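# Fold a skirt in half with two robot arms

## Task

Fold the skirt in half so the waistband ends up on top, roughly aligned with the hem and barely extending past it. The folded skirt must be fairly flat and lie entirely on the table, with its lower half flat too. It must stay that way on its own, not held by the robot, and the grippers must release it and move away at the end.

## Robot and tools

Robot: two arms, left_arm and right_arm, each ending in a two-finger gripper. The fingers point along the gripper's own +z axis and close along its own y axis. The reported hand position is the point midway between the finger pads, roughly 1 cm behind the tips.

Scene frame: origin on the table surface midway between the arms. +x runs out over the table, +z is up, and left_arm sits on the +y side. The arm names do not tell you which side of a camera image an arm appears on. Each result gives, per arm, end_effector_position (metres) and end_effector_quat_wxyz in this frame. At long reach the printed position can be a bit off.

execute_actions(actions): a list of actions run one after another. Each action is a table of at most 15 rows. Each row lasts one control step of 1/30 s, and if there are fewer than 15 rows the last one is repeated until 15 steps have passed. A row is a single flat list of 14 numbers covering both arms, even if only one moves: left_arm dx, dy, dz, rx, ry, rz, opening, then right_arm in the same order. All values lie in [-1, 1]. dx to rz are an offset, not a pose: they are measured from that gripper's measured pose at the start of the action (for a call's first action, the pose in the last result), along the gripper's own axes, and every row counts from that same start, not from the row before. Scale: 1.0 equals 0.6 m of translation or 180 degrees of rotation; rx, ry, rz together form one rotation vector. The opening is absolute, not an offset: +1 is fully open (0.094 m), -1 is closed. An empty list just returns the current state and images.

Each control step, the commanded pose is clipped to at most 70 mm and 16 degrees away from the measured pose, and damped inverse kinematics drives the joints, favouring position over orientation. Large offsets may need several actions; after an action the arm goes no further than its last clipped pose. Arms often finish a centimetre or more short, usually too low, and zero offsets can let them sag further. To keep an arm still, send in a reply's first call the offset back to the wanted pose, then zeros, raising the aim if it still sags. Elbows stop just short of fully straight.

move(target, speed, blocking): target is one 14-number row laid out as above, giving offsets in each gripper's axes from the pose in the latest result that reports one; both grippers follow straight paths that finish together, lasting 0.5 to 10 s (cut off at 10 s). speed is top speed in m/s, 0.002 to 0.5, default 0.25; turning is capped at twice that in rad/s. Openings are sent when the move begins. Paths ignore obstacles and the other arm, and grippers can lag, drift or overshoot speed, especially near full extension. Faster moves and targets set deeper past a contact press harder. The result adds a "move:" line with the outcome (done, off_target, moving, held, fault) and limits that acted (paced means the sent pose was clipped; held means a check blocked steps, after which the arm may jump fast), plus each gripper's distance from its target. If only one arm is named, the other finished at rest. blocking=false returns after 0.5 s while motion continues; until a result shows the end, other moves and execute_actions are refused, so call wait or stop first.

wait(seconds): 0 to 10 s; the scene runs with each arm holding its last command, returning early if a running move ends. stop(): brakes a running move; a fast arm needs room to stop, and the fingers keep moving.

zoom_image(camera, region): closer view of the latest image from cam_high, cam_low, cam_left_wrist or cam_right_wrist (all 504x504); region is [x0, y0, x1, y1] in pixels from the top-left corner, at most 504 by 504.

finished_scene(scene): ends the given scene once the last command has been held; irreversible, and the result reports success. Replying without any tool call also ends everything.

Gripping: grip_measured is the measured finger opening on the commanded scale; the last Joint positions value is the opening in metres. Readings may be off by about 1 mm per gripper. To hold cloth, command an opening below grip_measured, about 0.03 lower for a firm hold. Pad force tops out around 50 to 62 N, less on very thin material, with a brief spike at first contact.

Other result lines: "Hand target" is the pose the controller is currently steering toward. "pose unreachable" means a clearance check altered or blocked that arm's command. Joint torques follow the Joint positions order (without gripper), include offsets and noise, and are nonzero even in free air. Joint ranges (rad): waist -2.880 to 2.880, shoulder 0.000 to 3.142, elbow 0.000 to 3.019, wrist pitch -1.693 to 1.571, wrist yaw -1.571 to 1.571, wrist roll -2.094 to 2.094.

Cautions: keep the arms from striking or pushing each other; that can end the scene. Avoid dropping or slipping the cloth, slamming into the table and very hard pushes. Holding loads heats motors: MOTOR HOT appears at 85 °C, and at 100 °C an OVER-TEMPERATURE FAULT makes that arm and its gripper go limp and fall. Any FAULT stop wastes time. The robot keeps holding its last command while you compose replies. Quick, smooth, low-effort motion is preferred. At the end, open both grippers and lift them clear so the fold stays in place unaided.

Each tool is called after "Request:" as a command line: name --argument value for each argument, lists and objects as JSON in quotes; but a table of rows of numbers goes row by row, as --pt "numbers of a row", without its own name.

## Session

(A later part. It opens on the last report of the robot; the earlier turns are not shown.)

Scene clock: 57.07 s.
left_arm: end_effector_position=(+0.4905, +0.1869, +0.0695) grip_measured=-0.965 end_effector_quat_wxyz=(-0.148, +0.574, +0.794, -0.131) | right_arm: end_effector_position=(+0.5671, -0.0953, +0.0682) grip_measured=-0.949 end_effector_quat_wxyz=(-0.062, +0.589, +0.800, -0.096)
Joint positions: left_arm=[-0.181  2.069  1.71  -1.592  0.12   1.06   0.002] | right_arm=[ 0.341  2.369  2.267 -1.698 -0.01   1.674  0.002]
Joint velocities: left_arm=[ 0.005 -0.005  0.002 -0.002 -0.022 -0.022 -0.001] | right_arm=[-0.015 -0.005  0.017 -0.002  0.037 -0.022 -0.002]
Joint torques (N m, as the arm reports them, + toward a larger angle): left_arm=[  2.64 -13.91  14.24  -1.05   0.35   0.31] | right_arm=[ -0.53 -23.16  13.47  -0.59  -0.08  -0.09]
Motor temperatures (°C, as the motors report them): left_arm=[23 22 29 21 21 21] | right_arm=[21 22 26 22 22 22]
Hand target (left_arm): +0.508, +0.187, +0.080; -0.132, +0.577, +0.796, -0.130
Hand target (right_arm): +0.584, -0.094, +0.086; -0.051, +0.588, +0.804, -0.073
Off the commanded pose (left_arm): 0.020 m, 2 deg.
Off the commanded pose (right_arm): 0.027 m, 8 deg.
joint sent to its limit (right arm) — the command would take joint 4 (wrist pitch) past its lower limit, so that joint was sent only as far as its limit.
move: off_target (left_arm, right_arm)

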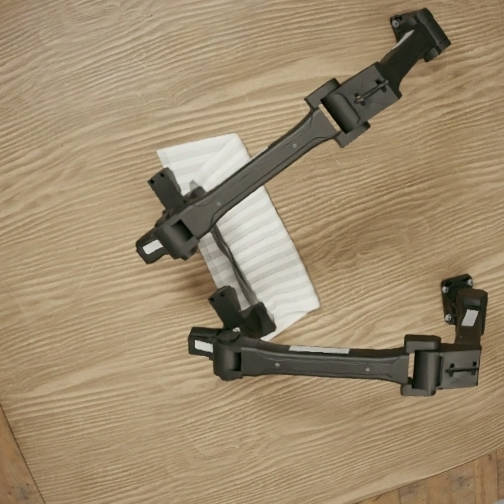

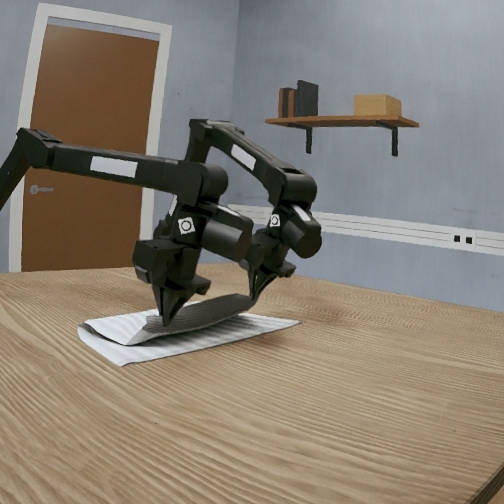

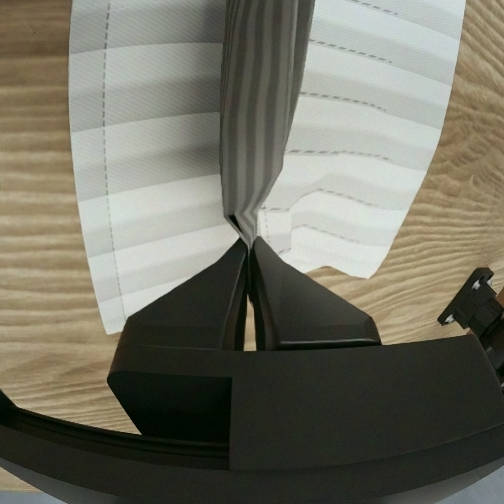

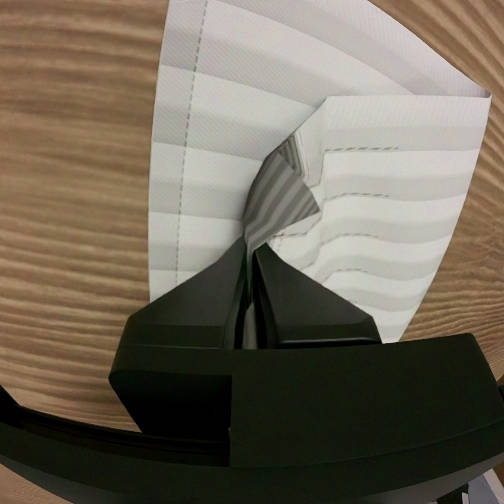

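Request:
move --target '[0,0.08,0.024,0,0,0,-1,0,0.035,0.01,0,0,0,-1]' --speed 0.06

Request:
execute_actions --actions '[[[0,0.02,-0.02,0,0,0,-0.3,0,0.02,-0.025,0,0,0,-0.3]],[[0,0.03,-0.03,0,0,0,0.1,0,0.03,-0.035,0,0,0,0.1]]]'

Scene clock: 60.33 s.
left_arm: end_effector_position=(+0.5038, +0.1943, +0.0368) grip_measured=-0.965 end_effector_quat_wxyz=(-0.164, +0.574, +0.790, -0.139) | right_arm: end_effector_position=(+0.5697, -0.0942, +0.0471) grip_measured=-0.949 end_effector_quat_wxyz=(-0.068, +0.588, +0.799, -0.105)
Joint positions: left_arm=[-0.164  2.157  1.759 -1.592  0.113  1.082  0.002] | right_arm=[ 0.341  2.412  2.288 -1.698 -0.01   1.674  0.002]
Joint velocities: left_arm=[-0.005 -0.005 -0.007 -0.012  0.095 -0.037  0.001] | right_arm=[ 0.015 -0.015 -0.002  0.027  0.007 -0.007  0.   ]
Joint torques (N m, as the arm reports them, + toward a larger angle): left_arm=[  3.06 -14.1   13.87  -0.44  -0.24   0.29] | right_arm=[ -2.11 -21.92  13.41  -0.74   0.02   0.02]
Motor temperatures (°C, as the motors report them): left_arm=[23 23 29 21 21 21] | right_arm=[21 23 27 22 22 22]
Hand target (left_arm): +0.526, +0.202, +0.039; -0.147, +0.574, +0.795, -0.131
Hand target (right_arm): +0.584, -0.090, +0.058; -0.058, +0.589, +0.801, -0.088
Off the commanded pose (left_arm): 0.024 m, 2 deg.
Off the commanded pose (right_arm): 0.019 m, 1 deg.
joint sent to its limit (right arm) — the command would take joint 4 (wrist pitch) past its lower limit, so that joint was sent only as far as its limit.
move: off_target (left_arm, right_arm)

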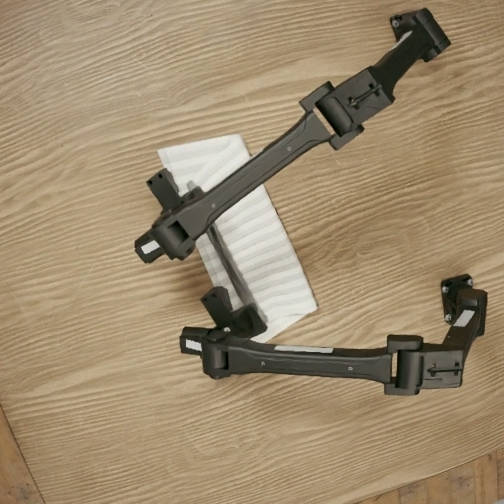

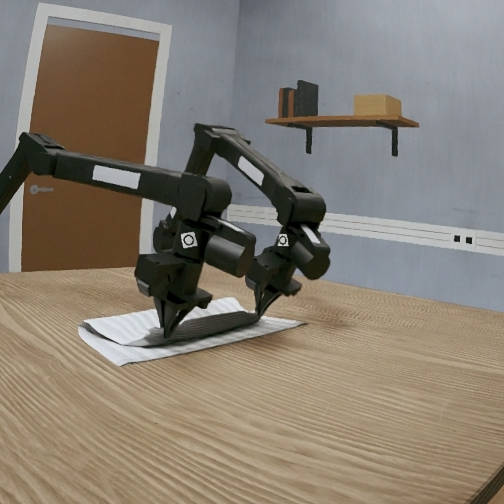

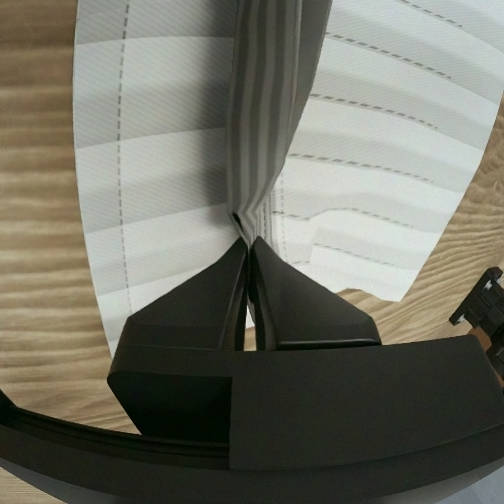

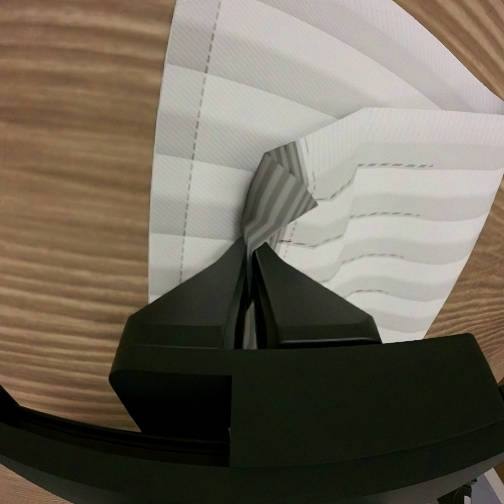

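Scene clock: 61.33 s.
left_arm: end_effector_position=(+0.5094, +0.1937, +0.0461) grip_measured=+0.098 end_effector_quat_wxyz=(-0.175, +0.575, +0.787, -0.143) | right_arm: end_effector_position=(+0.5758, -0.0916, +0.0520) grip_measured=+0.098 end_effector_quat_wxyz=(-0.063, +0.589, +0.800, -0.097)
Joint positions: left_arm=[-0.164  2.178  1.815 -1.651  0.11   1.087  0.052] | right_arm=[ 0.341  2.417  2.313 -1.698 -0.01   1.674  0.052]
Joint velocities: left_arm=[-0.005 -0.005 -0.007 -0.007  0.022  0.037 -0.   ] | right_arm=[-0.005 -0.005 -0.002 -0.007  0.022 -0.081 -0.   ]
Joint torques (N m, as the arm reports them, + toward a larger angle): left_arm=[  2.9  -14.35  13.73  -1.24  -0.14   0.3 ] | right_arm=[ -1.42 -22.26  13.58  -0.77   0.     0.07]
Motor temperatures (°C, as the motors report them): left_arm=[23 23 29 21 21 21] | right_arm=[21 23 27 22 22 22]
Hand target (left_arm): +0.525, +0.201, +0.049; -0.169, +0.574, +0.789, -0.141
Hand target (right_arm): +0.589, -0.088, +0.063; -0.053, +0.590, +0.802, -0.080
Off the commanded pose (left_arm): 0.018 m, 1 deg.
Off the commanded pose (right_arm): 0.019 m, 1 deg.
joint sent to its limit (right arm) — the command would take joint 4 (wrist pitch) past its lower limit, so that joint was sent only as far as its limit.

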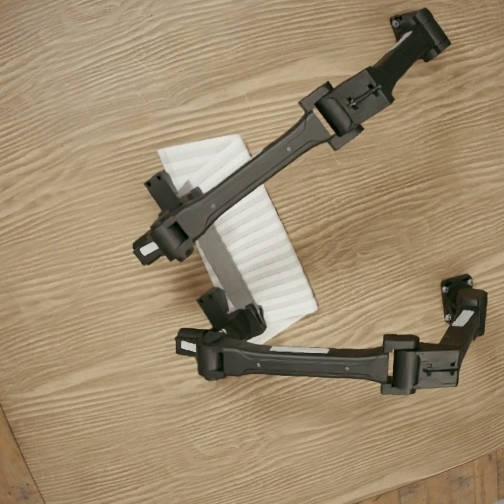

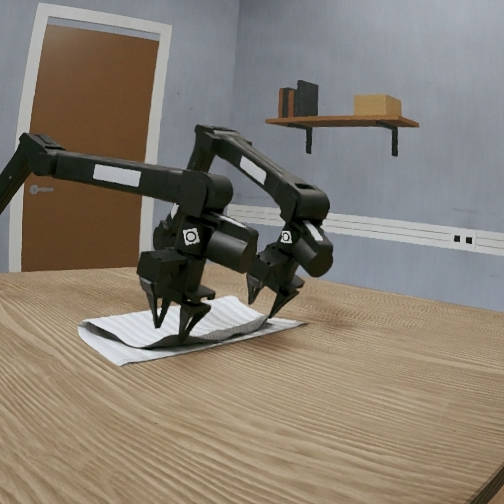

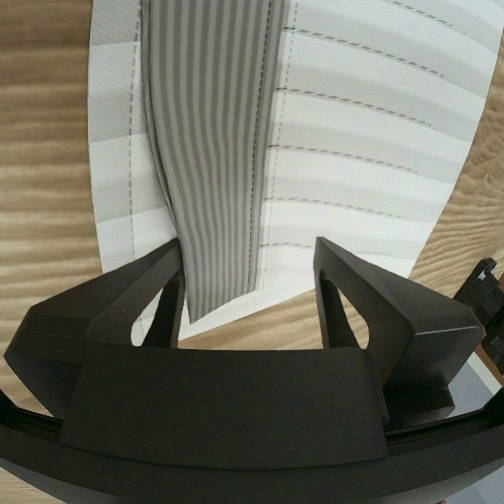

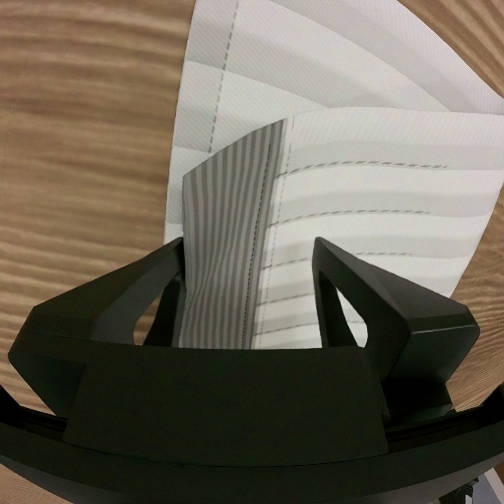

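Request:
move --target '[0,0,-0.17,-0.1,0,0,0.6,0,0,-0.17,-0.08,0,0,0.6]' --speed 0.15

Request:
move --target '[0.3,-0.45,-0.08,0,0,0,0.6,-0.2,-0.6,-0.1,0,0,0,0.6]' --speed 0.3

Scene clock: 65.00 s.
left_arm: end_effector_position=(+0.5318, +0.2087, +0.1013) grip_measured=+0.598 end_effector_quat_wxyz=(-0.130, +0.590, +0.796, -0.043) | right_arm: end_effector_position=(+0.5981, -0.0857, +0.1403) grip_measured=+0.598 end_effector_quat_wxyz=(+0.003, +0.592, +0.806, -0.004)
Joint positions: left_arm=[-0.173  2.064  1.815 -1.595 -0.029  1.065  0.075] | right_arm=[ 0.341  2.264  2.284 -1.595  0.009  1.674  0.075]
Joint velocities: left_arm=[-0.005 -0.005 -0.007 -0.012 -0.022  0.022  0.   ] | right_arm=[-0.005 -0.015 -0.007  0.012 -0.051  0.007  0.001]
Joint torques (N m, as the arm reports them, + toward a larger angle): left_arm=[  0.52 -17.92  13.97   0.31  -0.25   0.07] | right_arm=[ -1.71 -24.47   8.53   0.46   0.16   0.09]
Motor temperatures (°C, as the motors report them): left_arm=[23 23 29 21 20 21] | right_arm=[21 23 27 22 22 22]
Hand target (left_arm): +0.551, +0.197, +0.138; -0.083, +0.595, +0.799, -0.018
Hand target (right_arm): +0.597, -0.083, +0.152; +0.010, +0.591, +0.806, +0.005
Off the commanded pose (left_arm): 0.045 m, 6 deg.
Off the commanded pose (right_arm): 0.011 m, 1 deg.
move: off_target (left_arm, right_arm)

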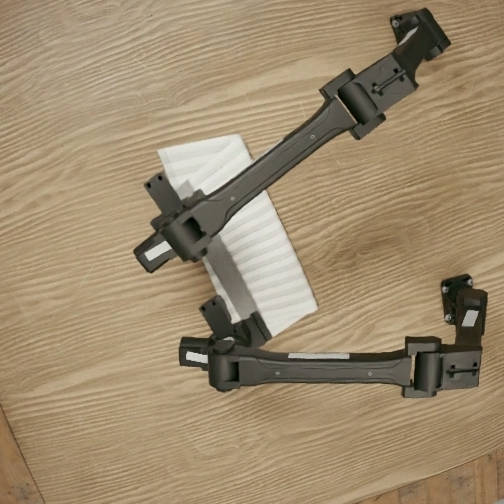

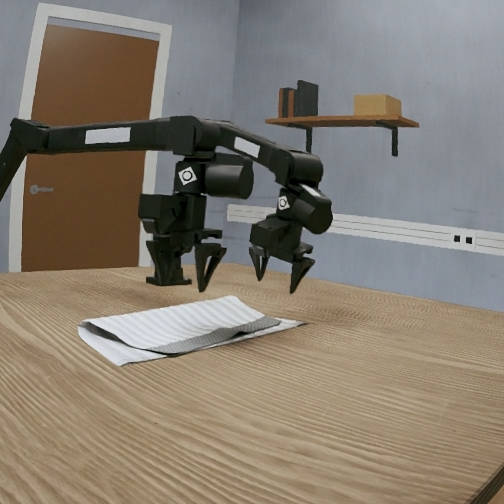

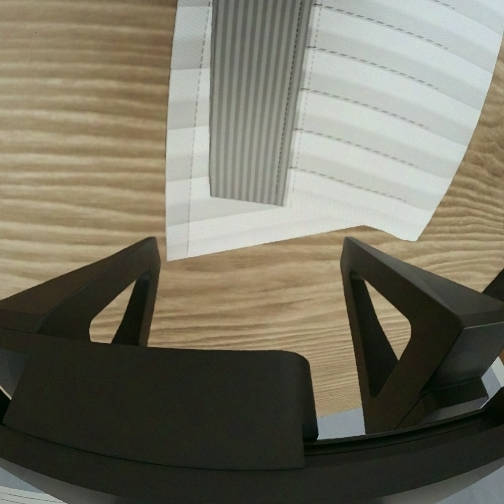

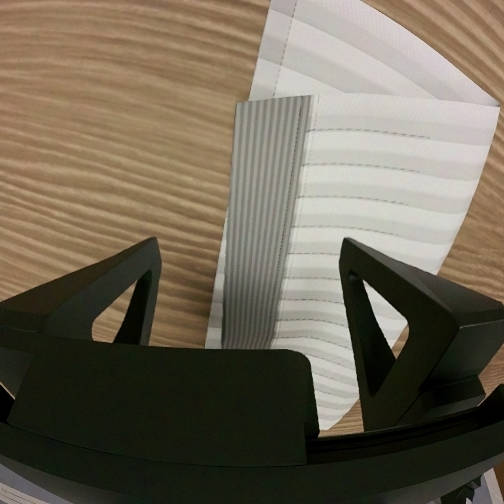

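Scene clock: 66.83 s.
left_arm: end_effector_position=(+0.2478, +0.2887, +0.2345) grip_measured=+0.598 end_effector_quat_wxyz=(-0.099, +0.595, +0.797, -0.028) | right_arm: end_effector_position=(+0.2984, -0.3086, +0.2097) grip_measured=+0.598 end_effector_quat_wxyz=(+0.011, +0.597, +0.802, +0.003)
Joint positions: left_arm=[-0.109  1.179  1.097 -1.69  -0.045  1.133  0.075] | right_arm=[ 0.089  1.237  1.092 -1.406  0.012  1.434  0.075]
Joint velocities: left_arm=[-0.005 -0.015 -0.002 -0.007 -0.007 -0.081  0.   ] | right_arm=[-0.015 -0.005  0.007  0.022  0.007  0.037  0.   ]
Joint torques (N m, as the arm reports them, + toward a larger angle): left_arm=[ 2.83 -4.61  9.36 -0.57 -0.25  0.26] | right_arm=[-1.16 -7.61  8.48 -0.03  0.   -0.1 ]
Motor temperatures (°C, as the motors report them): left_arm=[23 23 29 21 20 21] | right_arm=[21 24 27 22 22 22]
Hand target (left_arm): +0.244, +0.294, +0.233; -0.108, +0.592, +0.798, -0.032
Hand target (right_arm): +0.295, -0.311, +0.205; +0.004, +0.592, +0.806, -0.004
Off the commanded pose (left_arm): 0.007 m, 4 deg.
Off the commanded pose (right_arm): 0.011 m, 1 deg.
joint sent to its limit (left arm) — the command would take joint 4 (wrist pitch) past its lower limit, so that joint was sent only as far as its limit.
move: off_target (left_arm, right_arm)

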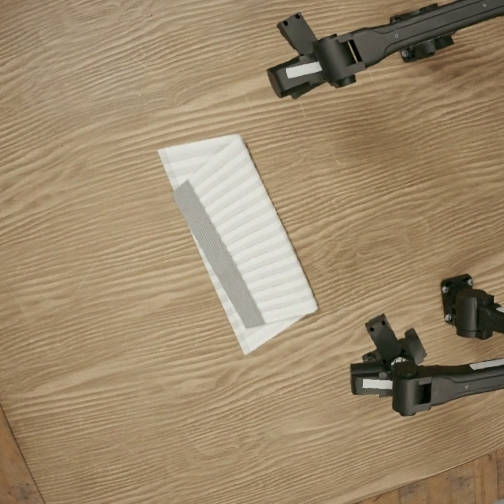

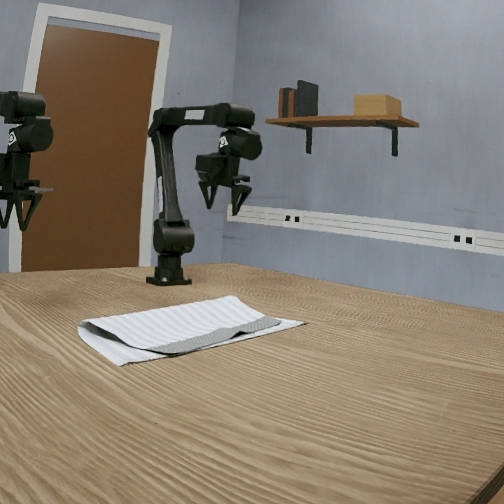

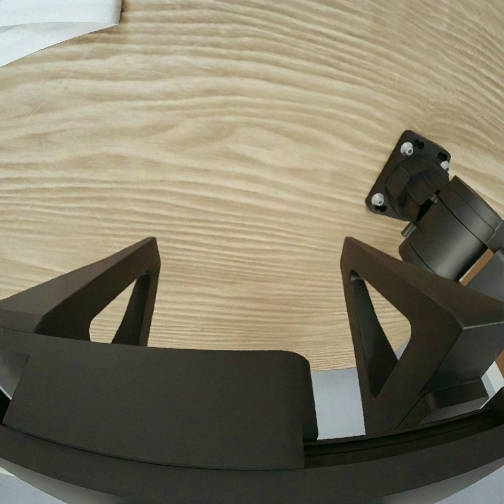

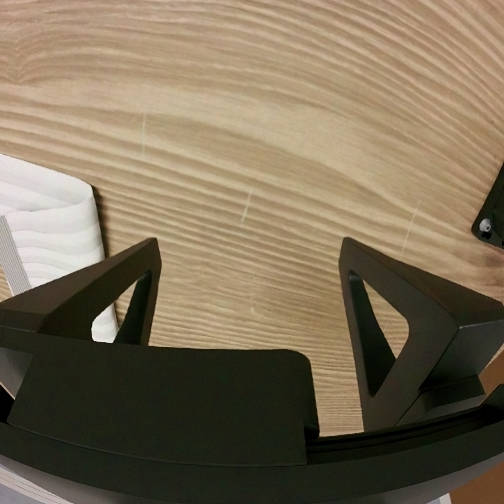

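Request:
finished_scene --scene 1

The scene is finished: the task was done.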